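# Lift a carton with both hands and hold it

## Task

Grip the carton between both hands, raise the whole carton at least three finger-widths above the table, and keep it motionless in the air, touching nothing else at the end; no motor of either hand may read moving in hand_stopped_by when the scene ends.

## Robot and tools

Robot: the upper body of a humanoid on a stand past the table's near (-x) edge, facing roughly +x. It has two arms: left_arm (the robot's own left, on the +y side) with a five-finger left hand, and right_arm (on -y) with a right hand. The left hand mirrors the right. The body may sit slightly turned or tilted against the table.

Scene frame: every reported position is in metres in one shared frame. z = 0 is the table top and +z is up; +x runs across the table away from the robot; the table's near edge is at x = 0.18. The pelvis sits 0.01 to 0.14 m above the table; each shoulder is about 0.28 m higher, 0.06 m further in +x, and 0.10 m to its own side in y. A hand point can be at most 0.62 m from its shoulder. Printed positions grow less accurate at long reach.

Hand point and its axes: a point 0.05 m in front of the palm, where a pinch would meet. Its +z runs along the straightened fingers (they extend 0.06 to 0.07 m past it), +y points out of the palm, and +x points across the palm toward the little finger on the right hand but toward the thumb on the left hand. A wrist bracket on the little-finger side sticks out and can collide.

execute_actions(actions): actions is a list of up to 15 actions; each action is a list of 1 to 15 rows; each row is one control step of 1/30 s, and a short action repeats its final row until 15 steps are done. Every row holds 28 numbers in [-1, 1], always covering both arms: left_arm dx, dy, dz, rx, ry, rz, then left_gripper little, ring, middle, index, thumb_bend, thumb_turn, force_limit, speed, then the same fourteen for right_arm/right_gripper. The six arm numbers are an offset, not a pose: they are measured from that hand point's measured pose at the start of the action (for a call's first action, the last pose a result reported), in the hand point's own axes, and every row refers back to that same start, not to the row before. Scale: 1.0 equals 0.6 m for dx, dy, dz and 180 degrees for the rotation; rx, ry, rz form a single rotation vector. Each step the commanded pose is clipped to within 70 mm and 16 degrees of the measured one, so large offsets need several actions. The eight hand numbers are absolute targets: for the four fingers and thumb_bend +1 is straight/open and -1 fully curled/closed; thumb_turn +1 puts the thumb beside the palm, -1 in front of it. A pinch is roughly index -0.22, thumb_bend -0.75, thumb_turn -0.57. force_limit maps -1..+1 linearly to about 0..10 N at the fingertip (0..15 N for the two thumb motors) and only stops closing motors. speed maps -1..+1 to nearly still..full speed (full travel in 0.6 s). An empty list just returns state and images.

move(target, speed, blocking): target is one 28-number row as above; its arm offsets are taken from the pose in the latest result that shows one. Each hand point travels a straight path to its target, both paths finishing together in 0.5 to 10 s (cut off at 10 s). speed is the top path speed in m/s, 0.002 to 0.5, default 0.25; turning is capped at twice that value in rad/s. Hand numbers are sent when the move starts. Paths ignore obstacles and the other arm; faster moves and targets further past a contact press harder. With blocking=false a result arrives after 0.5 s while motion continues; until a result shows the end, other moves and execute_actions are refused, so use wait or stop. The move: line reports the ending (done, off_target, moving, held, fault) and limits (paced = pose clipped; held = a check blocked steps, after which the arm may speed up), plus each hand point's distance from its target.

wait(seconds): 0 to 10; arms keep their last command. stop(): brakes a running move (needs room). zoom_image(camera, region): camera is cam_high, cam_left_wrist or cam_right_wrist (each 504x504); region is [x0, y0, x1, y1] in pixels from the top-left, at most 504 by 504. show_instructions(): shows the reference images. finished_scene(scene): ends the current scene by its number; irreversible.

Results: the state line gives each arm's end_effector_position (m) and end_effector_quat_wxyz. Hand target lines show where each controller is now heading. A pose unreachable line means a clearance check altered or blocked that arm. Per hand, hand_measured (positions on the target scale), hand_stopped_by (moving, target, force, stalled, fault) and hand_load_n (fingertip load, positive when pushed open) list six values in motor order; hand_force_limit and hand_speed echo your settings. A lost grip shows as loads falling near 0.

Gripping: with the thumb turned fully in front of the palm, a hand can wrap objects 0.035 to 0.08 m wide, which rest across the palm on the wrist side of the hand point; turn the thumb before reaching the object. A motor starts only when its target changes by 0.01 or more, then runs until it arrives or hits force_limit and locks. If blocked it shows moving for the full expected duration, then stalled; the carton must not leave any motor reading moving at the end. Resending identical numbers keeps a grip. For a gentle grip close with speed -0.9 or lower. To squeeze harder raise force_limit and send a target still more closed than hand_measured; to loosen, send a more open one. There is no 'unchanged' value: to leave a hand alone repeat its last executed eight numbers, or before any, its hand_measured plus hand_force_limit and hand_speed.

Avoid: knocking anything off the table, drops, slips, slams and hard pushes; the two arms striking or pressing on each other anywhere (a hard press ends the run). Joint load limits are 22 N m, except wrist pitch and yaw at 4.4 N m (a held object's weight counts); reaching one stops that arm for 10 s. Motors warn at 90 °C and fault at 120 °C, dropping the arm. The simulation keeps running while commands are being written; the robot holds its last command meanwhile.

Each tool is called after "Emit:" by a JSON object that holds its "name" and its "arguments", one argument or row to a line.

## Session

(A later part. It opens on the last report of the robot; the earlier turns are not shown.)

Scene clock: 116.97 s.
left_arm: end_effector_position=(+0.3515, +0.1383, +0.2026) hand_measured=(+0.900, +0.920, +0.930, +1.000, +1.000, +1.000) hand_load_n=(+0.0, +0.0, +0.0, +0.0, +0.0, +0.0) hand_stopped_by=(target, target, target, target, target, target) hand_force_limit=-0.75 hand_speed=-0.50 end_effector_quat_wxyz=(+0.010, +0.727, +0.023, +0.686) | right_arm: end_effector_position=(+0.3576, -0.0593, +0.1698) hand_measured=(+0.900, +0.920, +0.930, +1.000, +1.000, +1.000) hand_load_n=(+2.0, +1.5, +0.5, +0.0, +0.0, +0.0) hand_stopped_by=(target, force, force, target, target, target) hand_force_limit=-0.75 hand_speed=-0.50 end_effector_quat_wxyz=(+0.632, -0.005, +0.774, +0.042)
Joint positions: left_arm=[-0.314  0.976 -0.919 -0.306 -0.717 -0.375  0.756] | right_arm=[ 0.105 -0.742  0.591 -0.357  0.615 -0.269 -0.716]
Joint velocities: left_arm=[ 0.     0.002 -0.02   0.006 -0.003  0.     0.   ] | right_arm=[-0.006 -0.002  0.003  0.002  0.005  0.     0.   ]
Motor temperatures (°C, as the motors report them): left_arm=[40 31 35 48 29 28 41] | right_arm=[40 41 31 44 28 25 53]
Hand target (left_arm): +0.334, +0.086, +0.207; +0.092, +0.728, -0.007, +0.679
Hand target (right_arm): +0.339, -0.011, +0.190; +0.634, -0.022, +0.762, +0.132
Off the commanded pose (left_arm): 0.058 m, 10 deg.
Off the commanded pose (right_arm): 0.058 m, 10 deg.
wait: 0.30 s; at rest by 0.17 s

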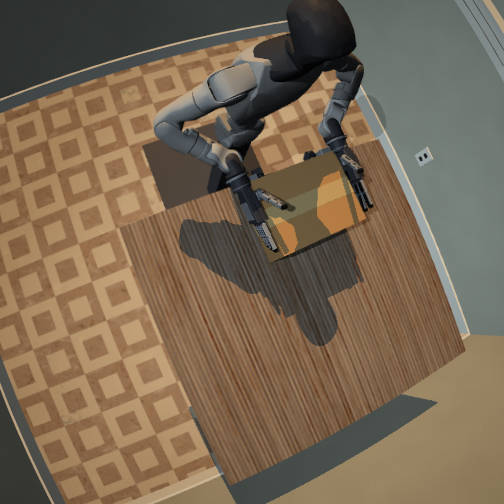

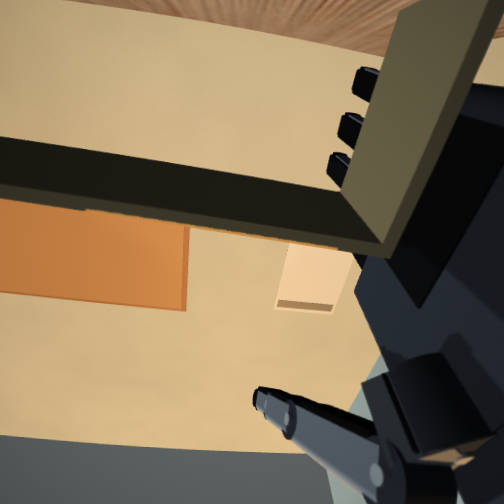

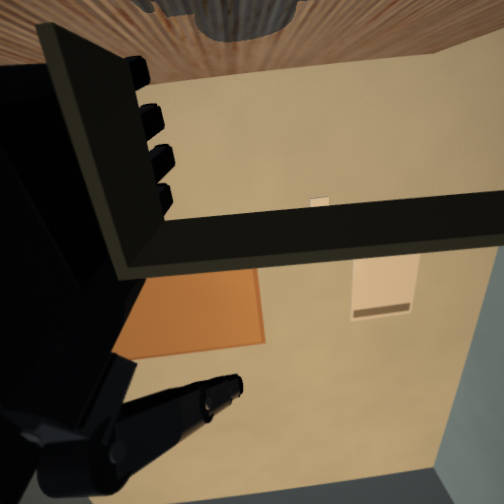

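Emit:
{"name": "execute_actions", "arguments": {
  "actions": [
    [[-0.0045,0.094,-0.025,-0.051,-0.005,-0.022,0.75,0.75,0.8,1,1,1,-0.65,-0.85,-0.02,0.0907,-0.0243,-0.051,-0.006,0.028,0.9,0.92,0.93,1,1,1,-0.75,-0.5],[-0.0045,0.094,-0.025,-0.051,-0.005,-0.022,0.75,0.75,0.8,1,1,1,-0.65,-0.85,-0.02,0.0907,-0.0243,-0.051,-0.006,0.028,0.9,0.92,0.93,1,1,1,-0.75,-0.5],[-0.0045,0.094,-0.025,-0.051,-0.005,-0.022,0.75,0.75,0.8,1,1,1,-0.65,-0.85,-0.0205,0.0907,-0.0243,-0.051,-0.0065,0.0283,0.9,0.92,0.93,1,1,1,-0.75,-0.5],[-0.0045,0.094,-0.025,-0.051,-0.005,-0.022,0.75,0.75,0.8,1,1,1,-0.65,-0.85,-0.0213,0.0907,-0.0243,-0.051,-0.007,0.0286,0.9,0.92,0.93,1,1,1,-0.75,-0.5],[-0.0045,0.094,-0.025,-0.051,-0.005,-0.022,0.75,0.75,0.8,1,1,1,-0.65,-0.85,-0.0221,0.0907,-0.0243,-0.0505,-0.0075,0.0289,0.9,0.92,0.93,1,1,1,-0.75,-0.5],[-0.0045,0.094,-0.025,-0.051,-0.0047,-0.022,0.75,0.75,0.8,1,1,1,-0.65,-0.85,-0.0229,0.0907,-0.0243,-0.0505,-0.008,0.0292,0.9,0.92,0.93,1,1,1,-0.75,-0.5],[-0.0045,0.094,-0.025,-0.051,-0.0044,-0.022,0.75,0.75,0.8,1,1,1,-0.65,-0.85,-0.0237,0.0907,-0.0243,-0.0505,-0.0085,0.0295,0.9,0.92,0.93,1,1,1,-0.75,-0.5],[-0.0045,0.094,-0.025,-0.051,-0.0041,-0.022,0.75,0.75,0.8,1,1,1,-0.65,-0.85,-0.0245,0.0907,-0.0243,-0.05,-0.009,0.0298,0.9,0.92,0.93,1,1,1,-0.75,-0.5],[-0.0045,0.094,-0.025,-0.051,-0.0038,-0.022,0.75,0.75,0.8,1,1,1,-0.65,-0.85,-0.0253,0.0907,-0.0243,-0.05,-0.0096,0.03,0.9,0.92,0.93,1,1,1,-0.75,-0.5],[-0.0045,0.094,-0.025,-0.051,-0.0035,-0.022,0.75,0.75,0.8,1,1,1,-0.65,-0.85,-0.0261,0.0907,-0.0243,-0.05,-0.0102,0.0302,0.9,0.92,0.93,1,1,1,-0.75,-0.5],[-0.0045,0.094,-0.025,-0.051,-0.0032,-0.022,0.75,0.75,0.8,1,1,1,-0.65,-0.85,-0.0269,0.0907,-0.0243,-0.05,-0.0108,0.0304,0.9,0.92,0.93,1,1,1,-0.75,-0.5],[-0.0045,0.094,-0.025,-0.051,-0.0029,-0.022,0.75,0.75,0.8,1,1,1,-0.65,-0.85,-0.0277,0.0907,-0.0243,-0.05,-0.0114,0.0306,0.9,0.92,0.93,1,1,1,-0.75,-0.5],[-0.0045,0.094,-0.025,-0.051,-0.0026,-0.022,0.75,0.75,0.8,1,1,1,-0.65,-0.85,-0.0285,0.0907,-0.0243,-0.05,-0.012,0.0308,0.9,0.92,0.93,1,1,1,-0.75,-0.5],[-0.0045,0.094,-0.025,-0.051,-0.0023,-0.022,0.75,0.75,0.8,1,1,1,-0.65,-0.85,-0.0293,0.0907,-0.0243,-0.05,-0.0125,0.031,0.9,0.92,0.93,1,1,1,-0.75,-0.5],[-0.0045,0.094,-0.025,-0.051,-0.002,-0.022,0.75,0.75,0.8,1,1,1,-0.65,-0.85,-0.03,0.0907,-0.0243,-0.05,-0.013,0.031,0.9,0.92,0.93,1,1,1,-0.75,-0.5]]
  ]
}}

Emit:
{"name": "wait", "arguments": {
  "seconds": 0.3
}}

Scene clock: 118.13 s.
left_arm: end_effector_position=(+0.3497, +0.1396, +0.1919) hand_measured=(+0.876, +0.880, +0.882, +1.000, +1.000, +1.000) hand_load_n=(+0.0, +1.5, +1.5, +0.0, +0.0, +0.0) hand_stopped_by=(force, force, force, target, target, target) hand_force_limit=-0.65 hand_speed=-0.85 end_effector_quat_wxyz=(+0.001, +0.735, +0.016, +0.678) | right_arm: end_effector_position=(+0.3565, -0.0585, +0.1694) hand_measured=(+0.900, +0.920, +0.930, +1.000, +1.000, +1.000) hand_load_n=(+4.0, +0.5, +0.0, +0.0, +0.0, +0.0) hand_stopped_by=(target, force, force, target, target, target) hand_force_limit=-0.75 hand_speed=-0.50 end_effector_quat_wxyz=(+0.633, -0.001, +0.773, +0.044)
Joint positions: left_arm=[-0.33   0.99  -0.966 -0.279 -0.717 -0.395  0.771] | right_arm=[ 0.094 -0.749  0.619 -0.347  0.617 -0.297 -0.735]
Joint velocities: left_arm=[-0.037  0.003 -0.069  0.026 -0.005 -0.084  0.024] | right_arm=[-0.018 -0.031  0.048  0.031  0.    -0.054 -0.033]
Motor temperatures (°C, as the motors report them): left_arm=[40 31 35 48 29 28 41] | right_arm=[40 41 31 45 28 25 54]
Hand target (left_arm): +0.334, +0.087, +0.206; +0.091, +0.724, -0.006, +0.684
Hand target (right_arm): +0.341, -0.012, +0.195; +0.643, -0.017, +0.754, +0.133
Off the commanded pose (left_arm): 0.060 m, 11 deg.
Off the commanded pose (right_arm): 0.058 m, 11 deg.

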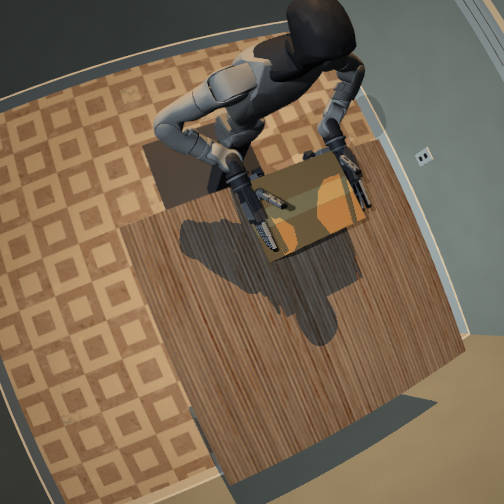

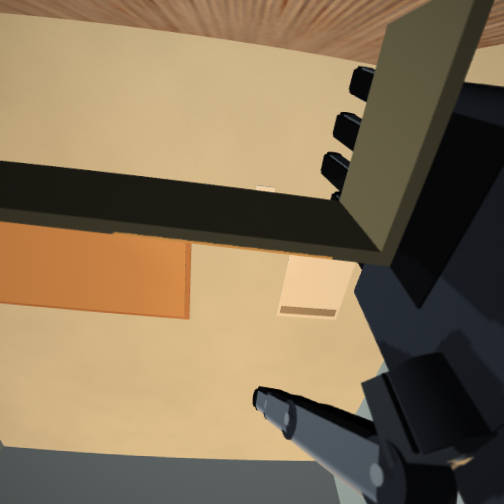

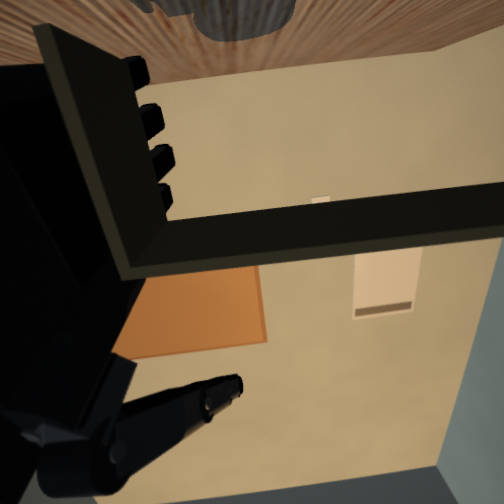

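Scene clock: 118.43 s.
left_arm: end_effector_position=(+0.3495, +0.1397, +0.1919) hand_measured=(+0.876, +0.880, +0.882, +1.000, +1.000, +1.000) hand_load_n=(+0.0, +1.5, +1.5, +0.0, +0.0, +0.0) hand_stopped_by=(force, force, force, target, target, target) hand_force_limit=-0.65 hand_speed=-0.85 end_effector_quat_wxyz=(+0.002, +0.734, +0.016, +0.679) | right_arm: end_effector_position=(+0.3564, -0.0585, +0.1693) hand_measured=(+0.900, +0.920, +0.930, +1.000, +1.000, +1.000) hand_load_n=(+4.0, +0.5, +0.0, +0.0, +0.0, +0.0) hand_stopped_by=(target, force, force, target, target, target) hand_force_limit=-0.75 hand_speed=-0.50 end_effector_quat_wxyz=(+0.634, -0.001, +0.772, +0.044)
Joint positions: left_arm=[-0.332  0.99  -0.971 -0.277 -0.717 -0.4    0.772] | right_arm=[ 0.093 -0.751  0.623 -0.345  0.617 -0.3   -0.737]
Joint velocities: left_arm=[-0.002 -0.002  0.014  0.     0.005  0.     0.   ] | right_arm=[-0.006  0.012  0.009  0.006  0.     0.     0.   ]
Motor temperatures (°C, as the motors report them): left_arm=[40 31 35 49 29 28 41] | right_arm=[40 41 31 45 28 25 54]
Hand target (left_arm): +0.334, +0.087, +0.206; +0.091, +0.724, -0.006, +0.684
Hand target (right_arm): +0.341, -0.012, +0.195; +0.643, -0.017, +0.754, +0.133
Off the commanded pose (left_arm): 0.060 m, 11 deg.
Off the commanded pose (right_arm): 0.058 m, 11 deg.
wait: 0.30 s; at rest by 0.17 s

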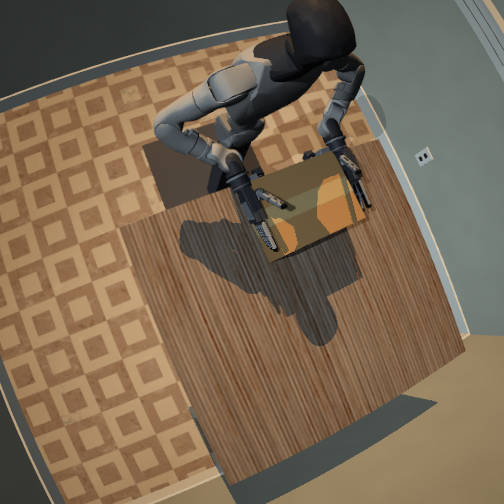

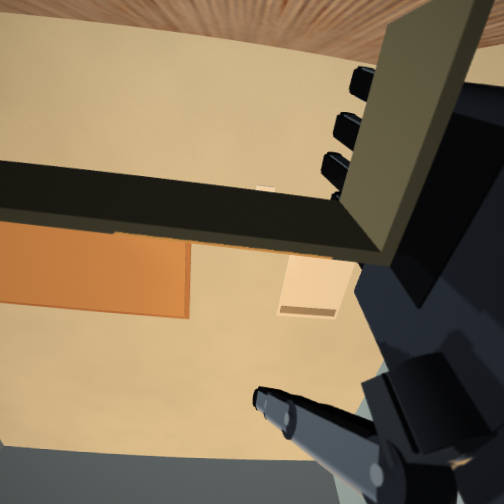

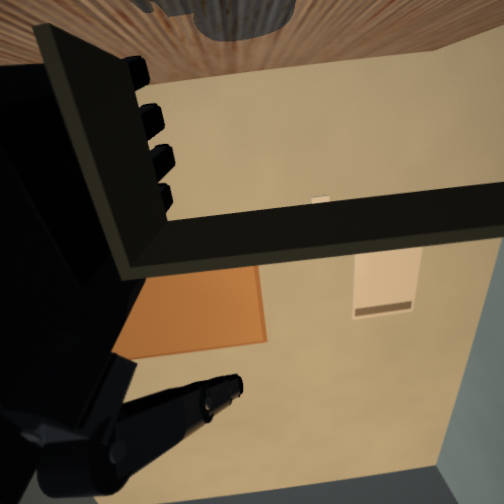

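Emit:
{"name": "execute_actions", "arguments": {
  "actions": []
}}

Scene clock: 118.90 s.
left_arm: end_effector_position=(+0.3495, +0.1397, +0.1919) hand_measured=(+0.876, +0.880, +0.882, +1.000, +1.000, +1.000) hand_load_n=(+0.0, +1.5, +1.5, +0.0, +0.0, +0.0) hand_stopped_by=(force, force, force, target, target, target) hand_force_limit=-0.65 hand_speed=-0.85 end_effector_quat_wxyz=(+0.002, +0.734, +0.016, +0.679) | right_arm: end_effector_position=(+0.3564, -0.0585, +0.1693) hand_measured=(+0.900, +0.920, +0.930, +1.000, +1.000, +1.000) hand_load_n=(+4.0, +0.5, +0.0, +0.0, +0.0, +0.0) hand_stopped_by=(target, force, force, target, target, target) hand_force_limit=-0.75 hand_speed=-0.50 end_effector_quat_wxyz=(+0.634, -0.001, +0.772, +0.044)
Joint positions: left_arm=[-0.332  0.99  -0.971 -0.277 -0.717 -0.4    0.772] | right_arm=[ 0.093 -0.751  0.623 -0.345  0.617 -0.3   -0.737]
Joint velocities: left_arm=[ 0.008 -0.006 -0.003  0.003 -0.003  0.     0.   ] | right_arm=[-0.002 -0.012  0.    -0.009  0.     0.     0.   ]
Motor temperatures (°C, as the motors report them): left_arm=[40 31 35 49 30 28 41] | right_arm=[40 41 31 45 28 25 54]
Hand target (left_arm): +0.334, +0.087, +0.206; +0.091, +0.724, -0.006, +0.684
Hand target (right_arm): +0.341, -0.012, +0.195; +0.643, -0.017, +0.754, +0.133
Off the commanded pose (left_arm): 0.060 m, 11 deg.
Off the commanded pose (right_arm): 0.058 m, 11 deg.

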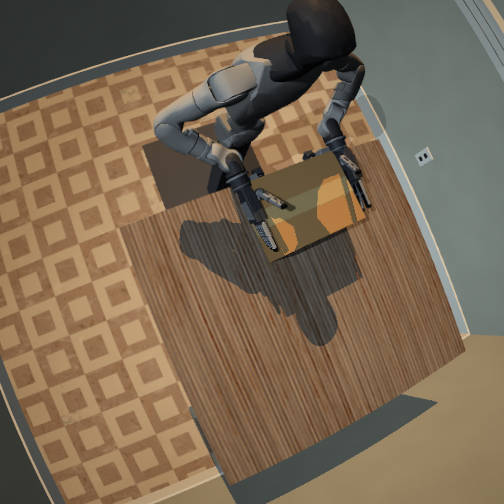

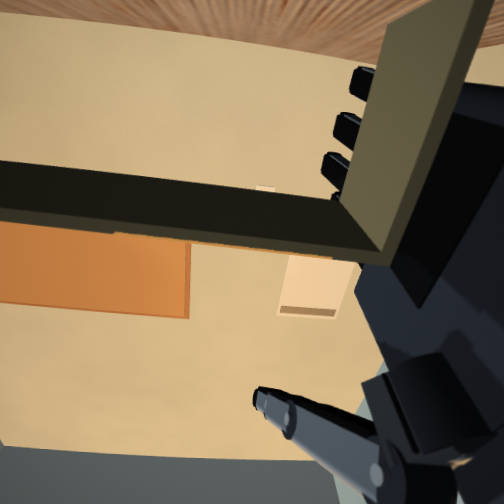

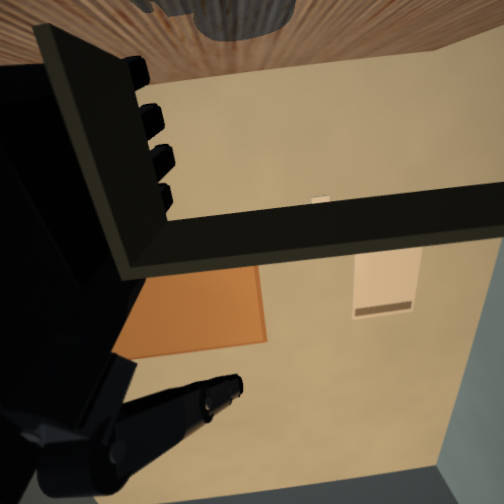

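Emit:
{"name": "execute_actions", "arguments": {
  "actions": [
    [[0.015,0.096,-0.024,-0.051,0.006,-0.029,0.75,0.75,0.8,1,1,1,-0.65,-0.85,-0.031,0.089,-0.023,-0.050,-0.013,0.029,0.9,0.92,0.93,1,1,1,-0.75,-0.5],[0.0155,0.096,-0.024,-0.051,0.006,-0.029,0.75,0.75,0.8,1,1,1,-0.65,-0.85,-0.032,0.089,-0.023,-0.050,-0.0135,0.029,0.9,0.92,0.93,1,1,1,-0.75,-0.5],[0.016,0.096,-0.024,-0.051,0.006,-0.029,0.75,0.75,0.8,1,1,1,-0.65,-0.85,-0.033,0.089,-0.0235,-0.050,-0.014,0.029,0.9,0.92,0.93,1,1,1,-0.75,-0.5],[0.0165,0.096,-0.024,-0.051,0.0065,-0.029,0.75,0.75,0.8,1,1,1,-0.65,-0.85,-0.034,0.089,-0.0235,-0.050,-0.014,0.029,0.9,0.92,0.93,1,1,1,-0.75,-0.5],[0.017,0.096,-0.024,-0.051,0.0065,-0.029,0.75,0.75,0.8,1,1,1,-0.65,-0.85,-0.035,0.089,-0.024,-0.050,-0.0145,0.029,0.9,0.92,0.93,1,1,1,-0.75,-0.5],[0.0175,0.096,-0.024,-0.051,0.007,-0.029,0.75,0.75,0.8,1,1,1,-0.65,-0.85,-0.036,0.089,-0.024,-0.050,-0.015,0.029,0.9,0.92,0.93,1,1,1,-0.75,-0.5],[0.018,0.096,-0.024,-0.051,0.007,-0.029,0.75,0.75,0.8,1,1,1,-0.65,-0.85,-0.037,0.089,-0.024,-0.050,-0.015,0.029,0.9,0.92,0.93,1,1,1,-0.75,-0.5],[0.0185,0.096,-0.024,-0.051,0.007,-0.029,0.75,0.75,0.8,1,1,1,-0.65,-0.85,-0.038,0.089,-0.024,-0.050,-0.0155,0.029,0.9,0.92,0.93,1,1,1,-0.75,-0.5],[0.019,0.096,-0.024,-0.051,0.0075,-0.029,0.75,0.75,0.8,1,1,1,-0.65,-0.85,-0.039,0.089,-0.0245,-0.050,-0.016,0.029,0.9,0.92,0.93,1,1,1,-0.75,-0.5],[0.0195,0.096,-0.024,-0.051,0.0075,-0.029,0.75,0.75,0.8,1,1,1,-0.65,-0.85,-0.040,0.089,-0.0245,-0.050,-0.016,0.029,0.9,0.92,0.93,1,1,1,-0.75,-0.5],[0.02,0.096,-0.024,-0.051,0.008,-0.029,0.75,0.75,0.8,1,1,1,-0.65,-0.85,-0.041,0.089,-0.025,-0.050,-0.0165,0.029,0.9,0.92,0.93,1,1,1,-0.75,-0.5],[0.02,0.096,-0.024,-0.051,0.008,-0.029,0.75,0.75,0.8,1,1,1,-0.65,-0.85,-0.042,0.089,-0.025,-0.050,-0.017,0.029,0.9,0.92,0.93,1,1,1,-0.75,-0.5],[0.02,0.096,-0.024,-0.051,0.008,-0.029,0.75,0.75,0.8,1,1,1,-0.65,-0.85,-0.043,0.089,-0.025,-0.050,-0.017,0.029,0.9,0.92,0.93,1,1,1,-0.75,-0.5]]
  ]
}}

Emit:
{"name": "wait", "arguments": {
  "seconds": 0.3
}}

Scene clock: 120.23 s.
left_arm: end_effector_position=(+0.3488, +0.1386, +0.1917) hand_measured=(+0.876, +0.880, +0.882, +1.000, +1.000, +1.000) hand_load_n=(+0.0, +1.0, +1.0, +0.0, +0.0, +0.0) hand_stopped_by=(force, force, force, target, target, target) hand_force_limit=-0.65 hand_speed=-0.85 end_effector_quat_wxyz=(+0.001, +0.733, +0.014, +0.680) | right_arm: end_effector_position=(+0.3550, -0.0589, +0.1693) hand_measured=(+0.900, +0.920, +0.930, +1.000, +1.000, +1.000) hand_load_n=(+4.0, +1.5, +0.0, +0.0, +0.0, +0.0) hand_stopped_by=(target, force, force, target, target, target) hand_force_limit=-0.75 hand_speed=-0.50 end_effector_quat_wxyz=(+0.633, -0.004, +0.773, +0.041)
Joint positions: left_arm=[-0.351  0.999 -1.003 -0.273 -0.717 -0.418  0.79 ] | right_arm=[ 0.087 -0.774  0.645 -0.353  0.62  -0.309 -0.761]
Joint velocities: left_arm=[-0.041  0.009 -0.063  0.003  0.017 -0.026  0.036] | right_arm=[-0.002 -0.064  0.037 -0.037  0.021  0.    -0.055]
Motor temperatures (°C, as the motors report them): left_arm=[40 32 35 49 30 28 41] | right_arm=[40 41 31 45 28 25 55]
Hand target (left_arm): +0.334, +0.087, +0.209; +0.090, +0.721, -0.004, +0.687
Hand target (right_arm): +0.341, -0.013, +0.202; +0.650, -0.016, +0.748, +0.133
Off the commanded pose (left_arm): 0.060 m, 11 deg.
Off the commanded pose (right_arm): 0.061 m, 11 deg.

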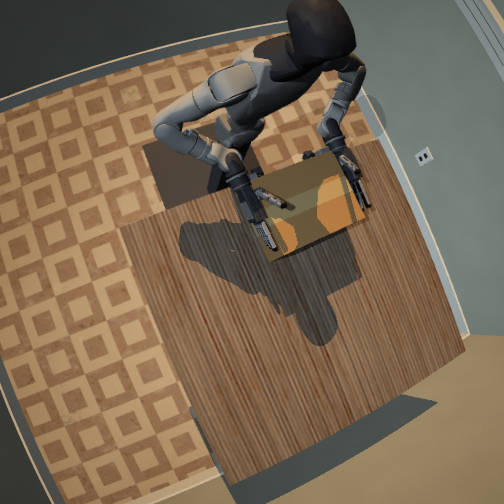

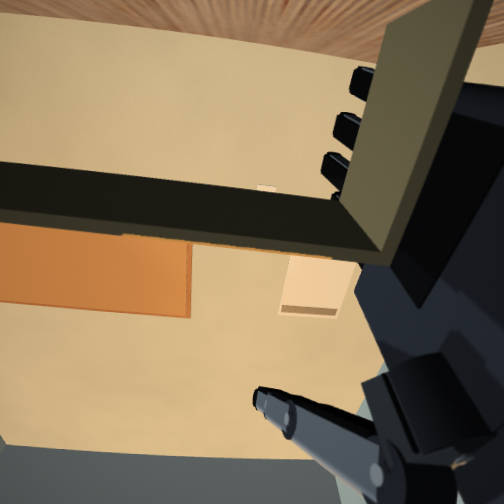

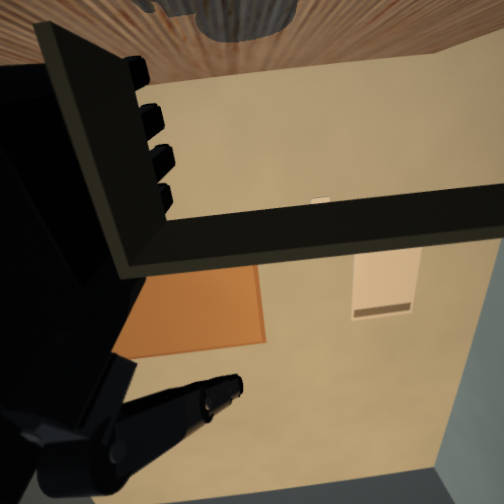

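Scene clock: 120.53 s.
left_arm: end_effector_position=(+0.3497, +0.1424, +0.1912) hand_measured=(+0.876, +0.880, +0.882, +1.000, +1.000, +1.000) hand_load_n=(+0.0, +0.5, +4.0, +0.0, +0.0, +0.0) hand_stopped_by=(force, force, force, target, target, target) hand_force_limit=-0.65 hand_speed=-0.85 end_effector_quat_wxyz=(-0.005, +0.733, +0.020, +0.680) | right_arm: end_effector_position=(+0.3601, -0.0602, +0.1883) hand_measured=(+0.900, +0.920, +0.930, +1.000, +1.000, +1.000) hand_load_n=(+0.0, +0.0, +0.0, +0.0, +0.0, +0.0) hand_stopped_by=(target, force, force, target, target, target) hand_force_limit=-0.75 hand_speed=-0.50 end_effector_quat_wxyz=(+0.650, +0.017, +0.758, +0.053)
Joint positions: left_arm=[-0.353  1.002 -1.007 -0.27  -0.718 -0.422  0.806] | right_arm=[ 0.073 -0.774  0.634 -0.376  0.629 -0.342 -0.776]
Joint velocities: left_arm=[-0.003  0.005  0.006  0.002  0.008  0.     0.   ] | right_arm=[-0.003  0.002  0.006 -0.002  0.     0.     0.   ]
Motor temperatures (°C, as the motors report them): left_arm=[40 32 35 49 30 28 42] | right_arm=[40 41 31 46 28 25 55]
Hand target (left_arm): +0.334, +0.087, +0.209; +0.090, +0.721, -0.004, +0.687
Hand target (right_arm): +0.341, -0.013, +0.202; +0.650, -0.016, +0.748, +0.133
Off the commanded pose (left_arm): 0.063 m, 12 deg.
Off the commanded pose (right_arm): 0.056 m, 10 deg.
wait: 0.30 s; no rest

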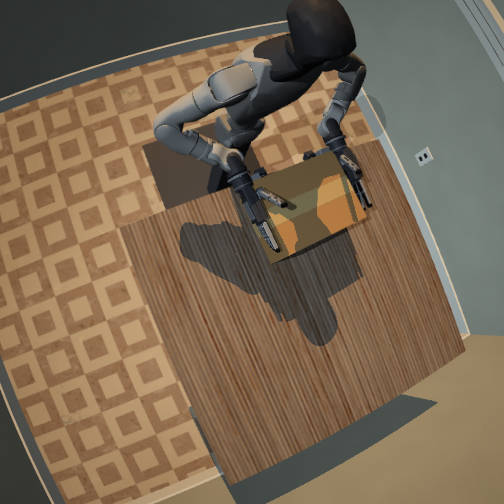

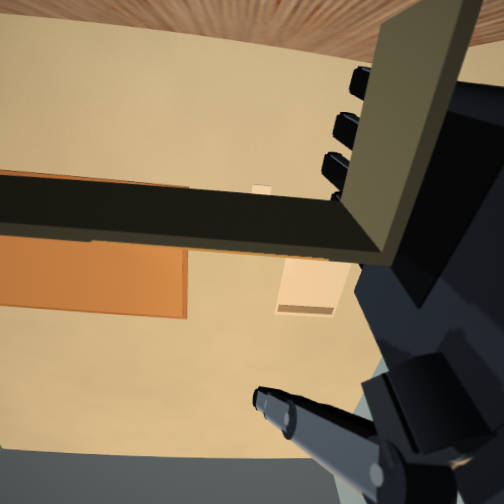

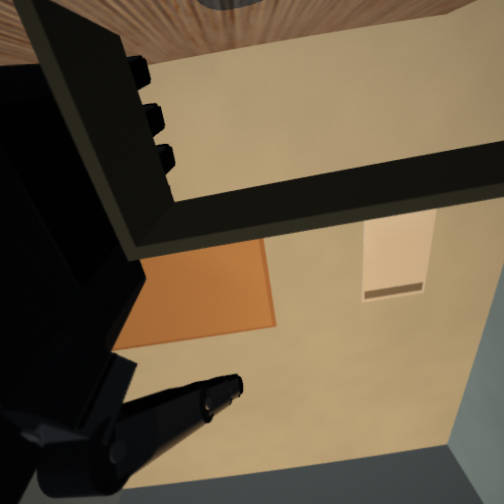

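Emit:
{"name": "zoom_image", "arguments": {
  "camera": "cam_high",
  "region": [210,120,390,300]
}}

Region (210, 120, 390, 300) of cam_high's 504x504 image, scaled by 2.800, with more detail than that image has.

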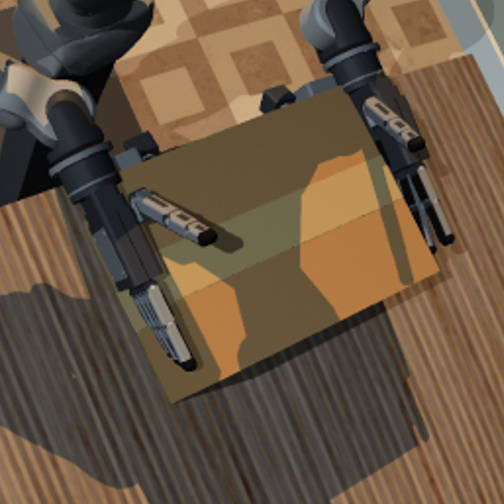

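Emit:
{"name": "execute_actions", "arguments": {
  "actions": [
    [[0.0215,0.100,-0.026,-0.055,0.007,-0.030,0.75,0.75,0.8,1,1,1,-0.65,-0.85,-0.008,0.090,-0.025,-0.052,-0.002,0.017,0.8,0.8,0.8,1,1,1,-0.75,-0.85],[0.022,0.100,-0.026,-0.056,0.007,-0.030,0.75,0.75,0.8,1,1,1,-0.65,-0.85,-0.008,0.091,-0.025,-0.051,-0.002,0.018,0.8,0.8,0.8,1,1,1,-0.75,-0.85],[0.0225,0.100,-0.026,-0.057,0.0075,-0.030,0.75,0.75,0.8,1,1,1,-0.65,-0.85,-0.008,0.092,-0.025,-0.050,-0.002,0.019,0.8,0.8,0.8,1,1,1,-0.75,-0.85],[0.023,0.100,-0.026,-0.058,0.008,-0.030,0.75,0.75,0.8,1,1,1,-0.65,-0.85,-0.009,0.093,-0.025,-0.049,-0.003,0.020,0.8,0.8,0.8,1,1,1,-0.75,-0.85],[0.024,0.100,-0.026,-0.058,0.008,-0.030,0.75,0.75,0.8,1,1,1,-0.65,-0.85,-0.010,0.093,-0.025,-0.049,-0.003,0.020,0.8,0.8,0.8,1,1,1,-0.75,-0.85],[0.025,0.100,-0.026,-0.058,0.0085,-0.030,0.75,0.75,0.8,1,1,1,-0.65,-0.85,-0.011,0.093,-0.025,-0.049,-0.004,0.020,0.8,0.8,0.8,1,1,1,-0.75,-0.85],[0.026,0.100,-0.026,-0.058,0.009,-0.030,0.75,0.75,0.8,1,1,1,-0.65,-0.85,-0.012,0.093,-0.025,-0.049,-0.004,0.020,0.8,0.8,0.8,1,1,1,-0.75,-0.85],[0.027,0.100,-0.026,-0.058,0.009,-0.030,0.75,0.75,0.8,1,1,1,-0.65,-0.85,-0.013,0.093,-0.025,-0.049,-0.005,0.020,0.8,0.8,0.8,1,1,1,-0.75,-0.85],[0.028,0.100,-0.026,-0.058,0.0095,-0.030,0.75,0.75,0.8,1,1,1,-0.65,-0.85,-0.014,0.093,-0.025,-0.049,-0.005,0.020,0.8,0.8,0.8,1,1,1,-0.75,-0.85],[0.029,0.100,-0.026,-0.058,0.01,-0.030,0.75,0.75,0.8,1,1,1,-0.65,-0.85,-0.015,0.093,-0.025,-0.049,-0.006,0.020,0.8,0.8,0.8,1,1,1,-0.75,-0.85],[0.030,0.100,-0.026,-0.058,0.01,-0.030,0.75,0.75,0.8,1,1,1,-0.65,-0.85,-0.016,0.093,-0.025,-0.049,-0.006,0.020,0.8,0.8,0.8,1,1,1,-0.75,-0.85],[0.031,0.100,-0.026,-0.058,0.0105,-0.030,0.75,0.75,0.8,1,1,1,-0.65,-0.85,-0.017,0.093,-0.025,-0.049,-0.007,0.020,0.8,0.8,0.8,1,1,1,-0.75,-0.85]]
  ]
}}

Emit:
{"name": "wait", "arguments": {
  "seconds": 0.3
}}

Scene clock: 123.10 s.
left_arm: end_effector_position=(+0.3501, +0.1453, +0.1914) hand_measured=(+0.876, +0.880, +0.882, +1.000, +1.000, +1.000) hand_load_n=(+0.0, +0.0, +4.5, +0.0, +0.0, +0.0) hand_stopped_by=(force, force, force, target, target, target) hand_force_limit=-0.65 hand_speed=-0.85 end_effector_quat_wxyz=(-0.009, +0.735, +0.016, +0.678) | right_arm: end_effector_position=(+0.3605, -0.0589, +0.1942) hand_measured=(+0.868, +0.846, +0.832, +1.000, +1.000, +1.000) hand_load_n=(+1.0, +0.5, +0.0, +0.0, +0.0, +0.0) hand_stopped_by=(force, force, moving, target, target, target) hand_force_limit=-0.75 hand_speed=-0.85 end_effector_quat_wxyz=(+0.657, +0.029, +0.752, +0.054)
Joint positions: left_arm=[-0.377  1.031 -1.037 -0.272 -0.735 -0.436  0.816] | right_arm=[ 0.042 -0.785  0.681 -0.381  0.625 -0.375 -0.836]
Joint velocities: left_arm=[-0.032  0.026 -0.069  0.005 -0.044 -0.039  0.071] | right_arm=[-0.117 -0.055  0.049 -0.021 -0.003 -0.117 -0.091]
Motor temperatures (°C, as the motors report them): left_arm=[40 32 35 49 30 27 43] | right_arm=[41 42 31 47 28 26 58]
Hand target (left_arm): +0.334, +0.089, +0.215; +0.092, +0.716, -0.007, +0.692
Hand target (right_arm): +0.341, -0.011, +0.208; +0.656, -0.009, +0.743, +0.131
Off the commanded pose (left_arm): 0.067 m, 12 deg.
Off the commanded pose (right_arm): 0.056 m, 10 deg.

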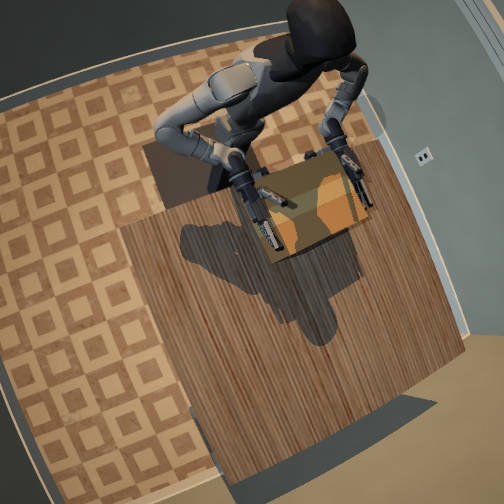

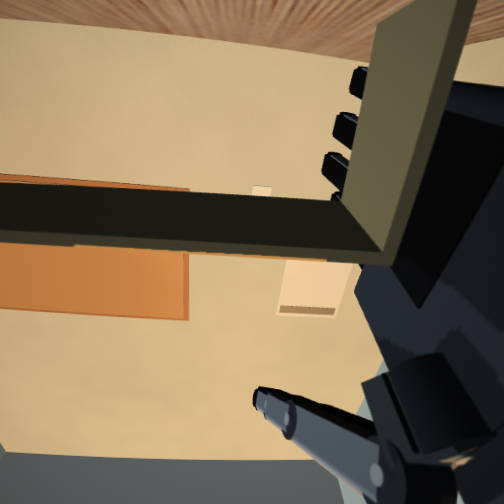

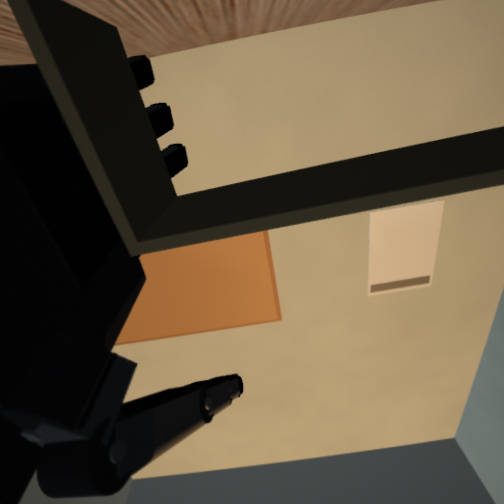

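Scene clock: 123.40 s.
left_arm: end_effector_position=(+0.3502, +0.1461, +0.1914) hand_measured=(+0.876, +0.880, +0.882, +1.000, +1.000, +1.000) hand_load_n=(+0.0, +0.0, +5.0, +0.0, +0.0, +0.0) hand_stopped_by=(force, force, force, target, target, target) hand_force_limit=-0.65 hand_speed=-0.85 end_effector_quat_wxyz=(-0.010, +0.735, +0.017, +0.678) | right_arm: end_effector_position=(+0.3613, -0.0586, +0.1972) hand_measured=(+0.868, +0.846, +0.800, +1.000, +1.000, +1.000) hand_load_n=(+0.5, +0.0, +0.5, +0.0, +0.0, +0.0) hand_stopped_by=(force, force, target, target, target, target) hand_force_limit=-0.75 hand_speed=-0.85 end_effector_quat_wxyz=(+0.660, +0.030, +0.749, +0.055)
Joint positions: left_arm=[-0.38   1.033 -1.041 -0.272 -0.737 -0.438  0.821] | right_arm=[ 0.034 -0.79   0.686 -0.383  0.625 -0.382 -0.843]
Joint velocities: left_arm=[-0.017  0.008  0.009  0.005 -0.003  0.     0.   ] | right_arm=[ 0.005 -0.006 -0.005 -0.008  0.002  0.     0.   ]
Motor temperatures (°C, as the motors report them): left_arm=[40 32 35 49 30 27 43] | right_arm=[41 42 31 48 28 26 59]
Hand target (left_arm): +0.334, +0.089, +0.215; +0.092, +0.716, -0.007, +0.692
Hand target (right_arm): +0.341, -0.011, +0.208; +0.656, -0.009, +0.743, +0.131
Off the commanded pose (left_arm): 0.068 m, 12 deg.
Off the commanded pose (right_arm): 0.055 m, 10 deg.
wait: 0.30 s; at rest by 0.27 s

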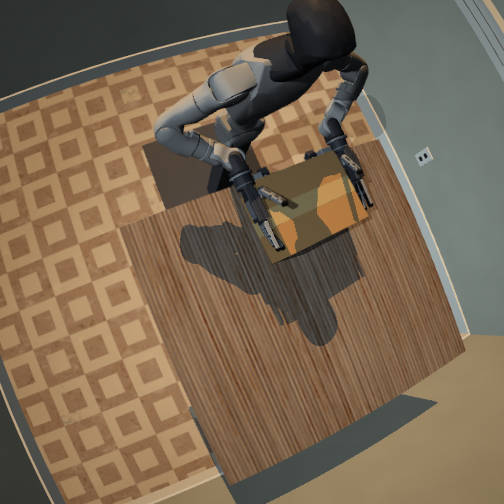

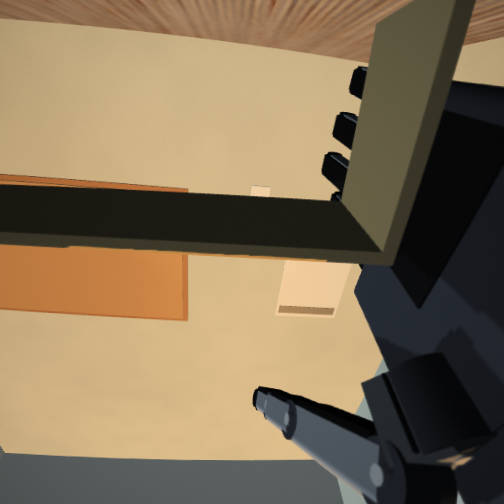

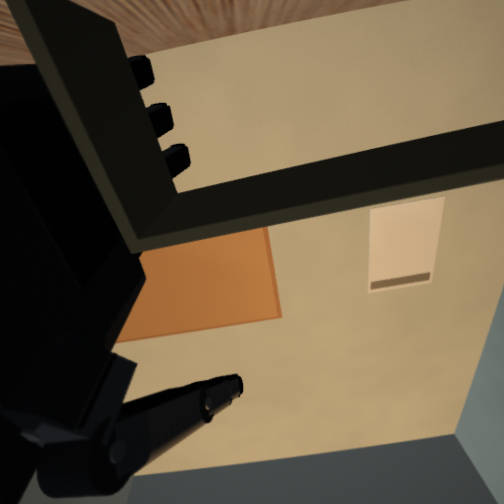

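Emit:
{"name": "execute_actions", "arguments": {
  "actions": [
    [[0.0315,0.105,-0.0275,-0.058,0.014,-0.033,0.75,0.75,0.8,1,1,1,-0.65,-0.85,-0.001,0.089,-0.026,-0.052,0.002,0.012,0.88,0.89,0.9,1,1,1,-0.75,-0.5],[0.032,0.104,-0.0275,-0.058,0.014,-0.033,0.75,0.75,0.8,1,1,1,-0.65,-0.85,-0.001,0.0885,-0.026,-0.052,0.002,0.011,0.88,0.89,0.9,1,1,1,-0.75,-0.5],[0.0325,0.1035,-0.0275,-0.058,0.014,-0.033,0.75,0.75,0.8,1,1,1,-0.65,-0.85,0,0.088,-0.026,-0.052,0.002,0.0095,0.88,0.89,0.9,1,1,1,-0.75,-0.5],[0.033,0.103,-0.0275,-0.058,0.014,-0.033,0.75,0.75,0.8,1,1,1,-0.65,-0.85,0,0.088,-0.026,-0.052,0.002,0.008,0.88,0.89,0.9,1,1,1,-0.75,-0.5],[0.0335,0.1025,-0.0275,-0.058,0.014,-0.033,0.75,0.75,0.8,1,1,1,-0.65,-0.85,0.001,0.0875,-0.026,-0.052,0.002,0.0065,0.88,0.89,0.9,1,1,1,-0.75,-0.5],[0.034,0.102,-0.0275,-0.058,0.014,-0.033,0.75,0.75,0.8,1,1,1,-0.65,-0.85,0.001,0.0875,-0.026,-0.052,0.002,0.005,0.88,0.89,0.9,1,1,1,-0.75,-0.5],[0.035,0.1015,-0.0275,-0.058,0.014,-0.033,0.75,0.75,0.8,1,1,1,-0.65,-0.85,0.002,0.087,-0.026,-0.052,0.002,0.0035,0.88,0.89,0.9,1,1,1,-0.75,-0.5],[0.036,0.101,-0.0275,-0.058,0.014,-0.033,0.75,0.75,0.8,1,1,1,-0.65,-0.85,0.002,0.087,-0.026,-0.052,0.002,0.002,0.88,0.89,0.9,1,1,1,-0.75,-0.5],[0.037,0.1005,-0.0275,-0.058,0.014,-0.033,0.75,0.75,0.8,1,1,1,-0.65,-0.85,0.003,0.087,-0.026,-0.052,0.002,0.0005,0.88,0.89,0.9,1,1,1,-0.75,-0.5],[0.038,0.100,-0.0275,-0.058,0.014,-0.033,0.75,0.75,0.8,1,1,1,-0.65,-0.85,0.003,0.087,-0.026,-0.052,0.002,-0.001,0.88,0.89,0.9,1,1,1,-0.75,-0.5],[0.039,0.100,-0.0275,-0.058,0.014,-0.033,0.75,0.75,0.8,1,1,1,-0.65,-0.85,0.004,0.087,-0.026,-0.052,0.002,-0.002,0.88,0.89,0.9,1,1,1,-0.75,-0.5],[0.040,0.100,-0.0275,-0.058,0.014,-0.033,0.75,0.75,0.8,1,1,1,-0.65,-0.85,0.004,0.087,-0.026,-0.052,0.002,-0.003,0.88,0.89,0.9,1,1,1,-0.75,-0.5]]
  ]
}}

Emit:
{"name": "wait", "arguments": {
  "seconds": 0.3
}}

Scene clock: 125.27 s.
left_arm: end_effector_position=(+0.3495, +0.1484, +0.1924) hand_measured=(+0.876, +0.880, +0.882, +1.000, +1.000, +1.000) hand_load_n=(+0.0, +0.0, +5.5, +0.0, +0.0, +0.0) hand_stopped_by=(force, force, force, target, target, target) hand_force_limit=-0.65 hand_speed=-0.85 end_effector_quat_wxyz=(-0.011, +0.737, +0.018, +0.675) | right_arm: end_effector_position=(+0.3602, -0.0524, +0.1982) hand_measured=(+0.880, +0.890, +0.900, +1.000, +1.000, +1.000) hand_load_n=(+1.0, +0.0, +0.0, +0.0, +0.0, +0.0) hand_stopped_by=(target, target, target, target, target, target) hand_force_limit=-0.75 hand_speed=-0.50 end_effector_quat_wxyz=(+0.664, +0.009, +0.746, +0.049)
Joint positions: left_arm=[-0.399  1.06  -1.07  -0.285 -0.756 -0.452  0.836] | right_arm=[-0.011 -0.836  0.744 -0.39   0.615 -0.384 -0.888]
Joint velocities: left_arm=[-0.041  0.038 -0.061 -0.017 -0.025  0.     0.05 ] | right_arm=[-0.092 -0.072  0.118 -0.011  0.002 -0.031 -0.089]
Motor temperatures (°C, as the motors report them): left_arm=[40 32 35 49 30 27 44] | right_arm=[42 42 31 49 28 27 61]
Hand target (left_arm): +0.334, +0.092, +0.220; +0.090, +0.714, -0.006, +0.694
Hand target (right_arm): +0.341, -0.011, +0.205; +0.659, -0.028, +0.743, +0.113
Off the commanded pose (left_arm): 0.068 m, 12 deg.
Off the commanded pose (right_arm): 0.048 m, 8 deg.

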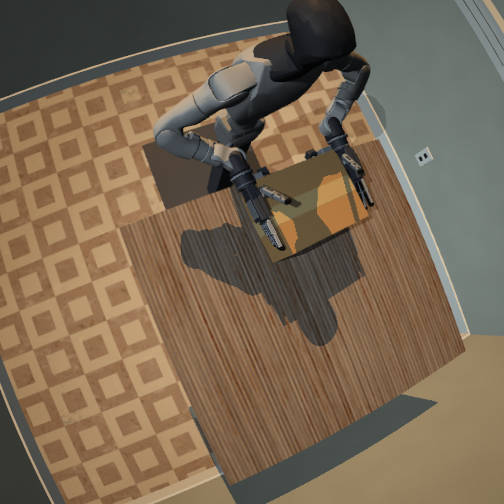

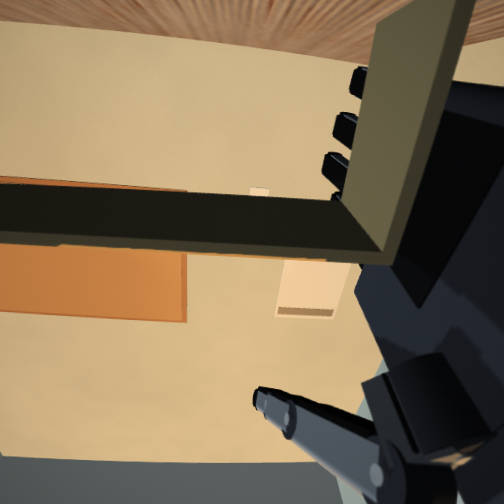

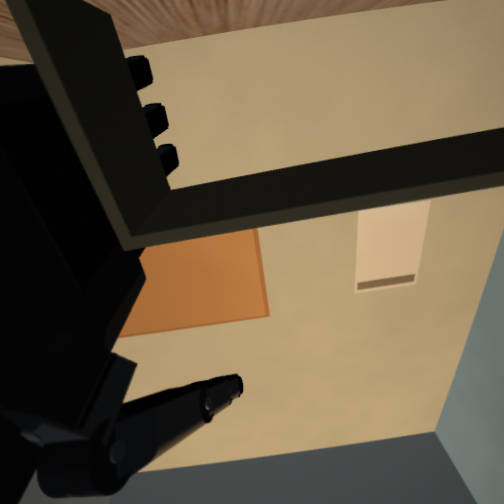

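Scene clock: 125.57 s.
left_arm: end_effector_position=(+0.3495, +0.1485, +0.1923) hand_measured=(+0.876, +0.880, +0.882, +1.000, +1.000, +1.000) hand_load_n=(+0.0, +0.0, +5.5, +0.0, +0.0, +0.0) hand_stopped_by=(force, force, force, target, target, target) hand_force_limit=-0.65 hand_speed=-0.85 end_effector_quat_wxyz=(-0.012, +0.737, +0.018, +0.675) | right_arm: end_effector_position=(+0.3602, -0.0519, +0.1984) hand_measured=(+0.880, +0.890, +0.900, +1.000, +1.000, +1.000) hand_load_n=(+1.0, +0.0, +0.0, +0.0, +0.0, +0.0) hand_stopped_by=(target, target, target, target, target, target) hand_force_limit=-0.75 hand_speed=-0.50 end_effector_quat_wxyz=(+0.664, +0.008, +0.746, +0.049)
Joint positions: left_arm=[-0.402  1.062 -1.075 -0.286 -0.757 -0.453  0.839] | right_arm=[-0.016 -0.841  0.752 -0.39   0.615 -0.386 -0.894]
Joint velocities: left_arm=[ 0.002 -0.003  0.003  0.    -0.005  0.     0.   ] | right_arm=[ 0.003  0.015 -0.005  0.002 -0.006  0.     0.   ]
Motor temperatures (°C, as the motors report them): left_arm=[40 32 35 50 30 27 44] | right_arm=[42 42 31 49 28 27 61]
Hand target (left_arm): +0.334, +0.092, +0.220; +0.090, +0.714, -0.006, +0.694
Hand target (right_arm): +0.341, -0.011, +0.205; +0.659, -0.028, +0.743, +0.113
Off the commanded pose (left_arm): 0.068 m, 13 deg.
Off the commanded pose (right_arm): 0.048 m, 8 deg.
wait: 0.30 s; at rest by 0.17 s

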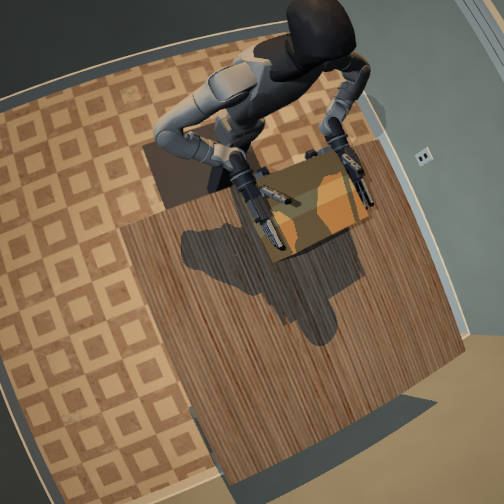

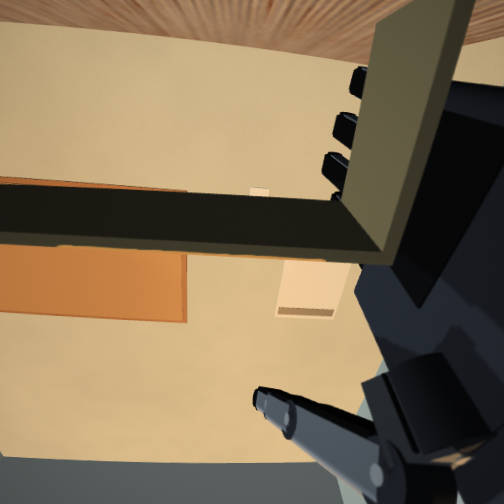

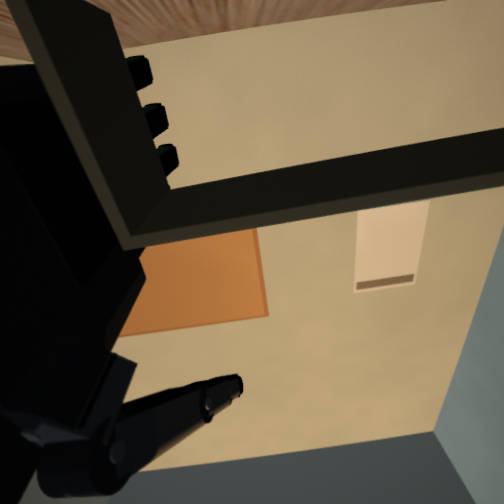

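Emit:
{"name": "execute_actions", "arguments": {
  "actions": [
    [[0.0385,0.1035,-0.027,-0.058,0.018,-0.033,0.75,0.75,0.8,1,1,1,-0.65,-0.85,0.002,0.076,-0.023,-0.046,0.003,0.010,0.88,0.89,0.9,1,1,1,-0.75,-0.5],[0.039,0.1035,-0.027,-0.058,0.0185,-0.033,0.75,0.75,0.8,1,1,1,-0.65,-0.85,0.003,0.0755,-0.023,-0.046,0.003,0.010,0.88,0.89,0.9,1,1,1,-0.75,-0.5],[0.039,0.1035,-0.027,-0.058,0.019,-0.033,0.75,0.75,0.8,1,1,1,-0.65,-0.85,0.004,0.075,-0.023,-0.046,0.003,0.010,0.88,0.89,0.9,1,1,1,-0.75,-0.5],[0.0395,0.103,-0.027,-0.058,0.019,-0.033,0.75,0.75,0.8,1,1,1,-0.65,-0.85,0.005,0.0745,-0.023,-0.046,0.003,0.010,0.88,0.89,0.9,1,1,1,-0.75,-0.5],[0.040,0.103,-0.027,-0.058,0.0195,-0.033,0.75,0.75,0.8,1,1,1,-0.65,-0.85,0.006,0.074,-0.023,-0.046,0.003,0.010,0.88,0.89,0.9,1,1,1,-0.75,-0.5],[0.040,0.103,-0.027,-0.058,0.020,-0.033,0.75,0.75,0.8,1,1,1,-0.65,-0.85,0.007,0.073,-0.023,-0.046,0.003,0.010,0.88,0.89,0.9,1,1,1,-0.75,-0.5],[0.0405,0.103,-0.027,-0.058,0.0205,-0.033,0.75,0.75,0.8,1,1,1,-0.65,-0.85,0.008,0.0725,-0.023,-0.046,0.003,0.010,0.88,0.89,0.9,1,1,1,-0.75,-0.5],[0.041,0.103,-0.027,-0.058,0.021,-0.033,0.75,0.75,0.8,1,1,1,-0.65,-0.85,0.009,0.072,-0.023,-0.046,0.003,0.010,0.88,0.89,0.9,1,1,1,-0.75,-0.5],[0.0415,0.103,-0.027,-0.058,0.0215,-0.033,0.75,0.75,0.8,1,1,1,-0.65,-0.85,0.010,0.071,-0.023,-0.046,0.003,0.010,0.88,0.89,0.9,1,1,1,-0.75,-0.5],[0.042,0.103,-0.027,-0.058,0.022,-0.033,0.75,0.75,0.8,1,1,1,-0.65,-0.85,0.010,0.070,-0.023,-0.046,0.003,0.010,0.88,0.89,0.9,1,1,1,-0.75,-0.5]]
  ]
}}

Emit:
{"name": "wait", "arguments": {
  "seconds": 0.3
}}

Scene clock: 126.73 s.
left_arm: end_effector_position=(+0.3501, +0.1437, +0.2056) hand_measured=(+0.876, +0.880, +0.882, +1.000, +1.000, +1.000) hand_load_n=(+2.0, +3.0, +0.5, +0.0, +0.0, +0.0) hand_stopped_by=(force, force, force, target, target, target) hand_force_limit=-0.65 hand_speed=-0.85 end_effector_quat_wxyz=(+0.004, +0.723, +0.026, +0.690) | right_arm: end_effector_position=(+0.3581, -0.0548, +0.1856) hand_measured=(+0.880, +0.890, +0.900, +1.000, +1.000, +1.000) hand_load_n=(+2.0, +3.5, +0.5, +0.0, +0.0, +0.0) hand_stopped_by=(target, target, target, target, target, target) hand_force_limit=-0.75 hand_speed=-0.50 end_effector_quat_wxyz=(+0.657, -0.003, +0.752, +0.042)
Joint positions: left_arm=[-0.434  1.057 -1.105 -0.289 -0.751 -0.502  0.855] | right_arm=[-0.031 -0.866  0.801 -0.339  0.622 -0.431 -0.895]
Joint velocities: left_arm=[-0.052 -0.008 -0.083  0.026  0.005 -0.043  0.05 ] | right_arm=[-0.058 -0.041  0.064  0.014  0.011 -0.046 -0.042]
Motor temperatures (°C, as the motors report them): left_arm=[40 32 35 50 30 27 44] | right_arm=[42 42 31 49 28 27 61]
Hand target (left_arm): +0.335, +0.092, +0.222; +0.089, +0.709, -0.005, +0.700
Hand target (right_arm): +0.342, -0.014, +0.199; +0.659, -0.029, +0.743, +0.112
Off the commanded pose (left_arm): 0.060 m, 11 deg.
Off the commanded pose (right_arm): 0.048 m, 9 deg.

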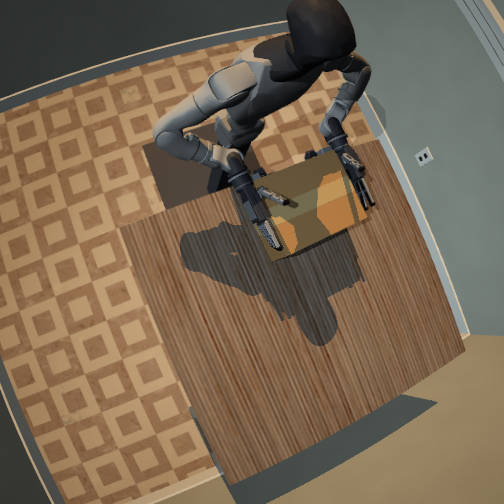

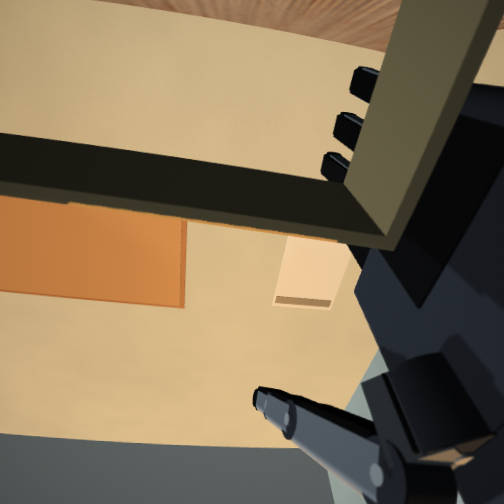

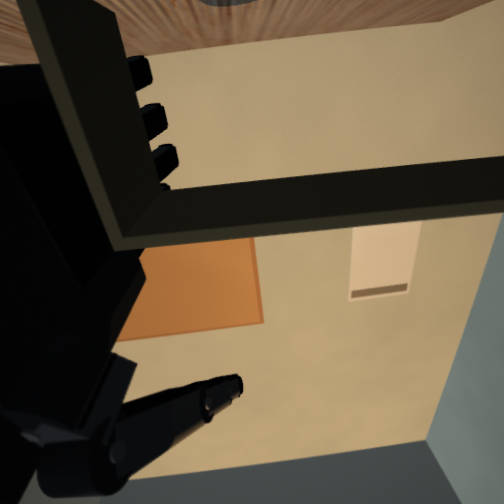

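Scene clock: 127.03 s.
left_arm: end_effector_position=(+0.3501, +0.1436, +0.2051) hand_measured=(+0.876, +0.880, +0.882, +1.000, +1.000, +1.000) hand_load_n=(+2.0, +3.0, +0.5, +0.0, +0.0, +0.0) hand_stopped_by=(force, force, force, target, target, target) hand_force_limit=-0.65 hand_speed=-0.85 end_effector_quat_wxyz=(+0.004, +0.723, +0.026, +0.690) | right_arm: end_effector_position=(+0.3581, -0.0547, +0.1855) hand_measured=(+0.880, +0.890, +0.900, +1.000, +1.000, +1.000) hand_load_n=(+2.0, +3.5, +0.5, +0.0, +0.0, +0.0) hand_stopped_by=(target, target, target, target, target, target) hand_force_limit=-0.75 hand_speed=-0.50 end_effector_quat_wxyz=(+0.657, -0.004, +0.752, +0.042)
Joint positions: left_arm=[-0.437  1.057 -1.111 -0.287 -0.751 -0.504  0.859] | right_arm=[-0.035 -0.869  0.806 -0.338  0.623 -0.434 -0.898]
Joint velocities: left_arm=[-0.009 -0.021  0.002 -0.009  0.003  0.     0.001] | right_arm=[-0.011 -0.005  0.011  0.     0.006  0.     0.   ]
Motor temperatures (°C, as the motors report them): left_arm=[40 32 35 50 30 27 44] | right_arm=[42 42 31 49 28 27 61]
Hand target (left_arm): +0.335, +0.092, +0.222; +0.089, +0.709, -0.005, +0.700
Hand target (right_arm): +0.342, -0.014, +0.199; +0.659, -0.029, +0.743, +0.112
Off the commanded pose (left_arm): 0.060 m, 11 deg.
Off the commanded pose (right_arm): 0.048 m, 9 deg.
wait: 0.30 s; at rest by 0.17 s

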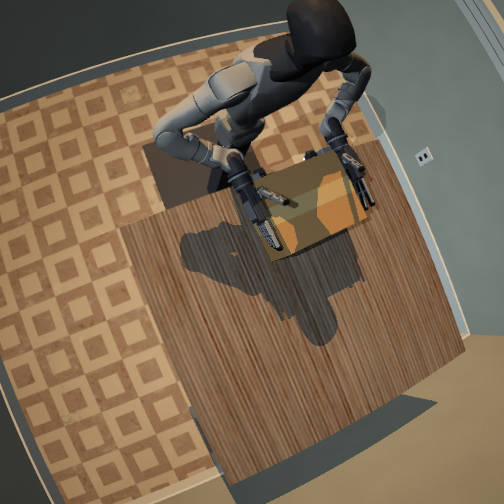

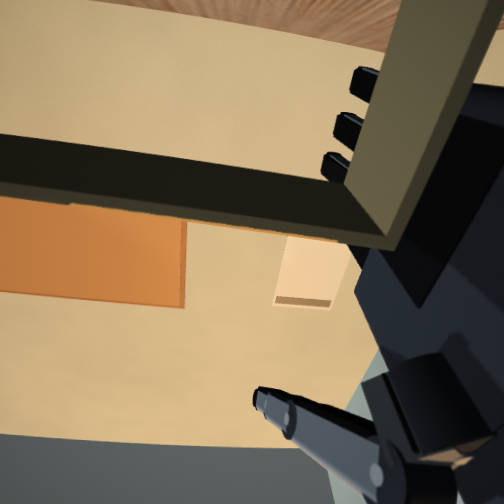

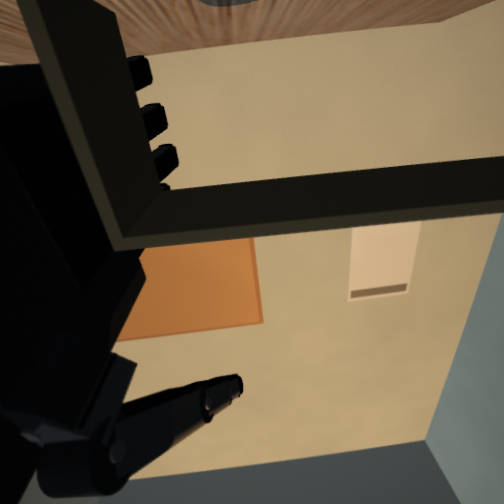

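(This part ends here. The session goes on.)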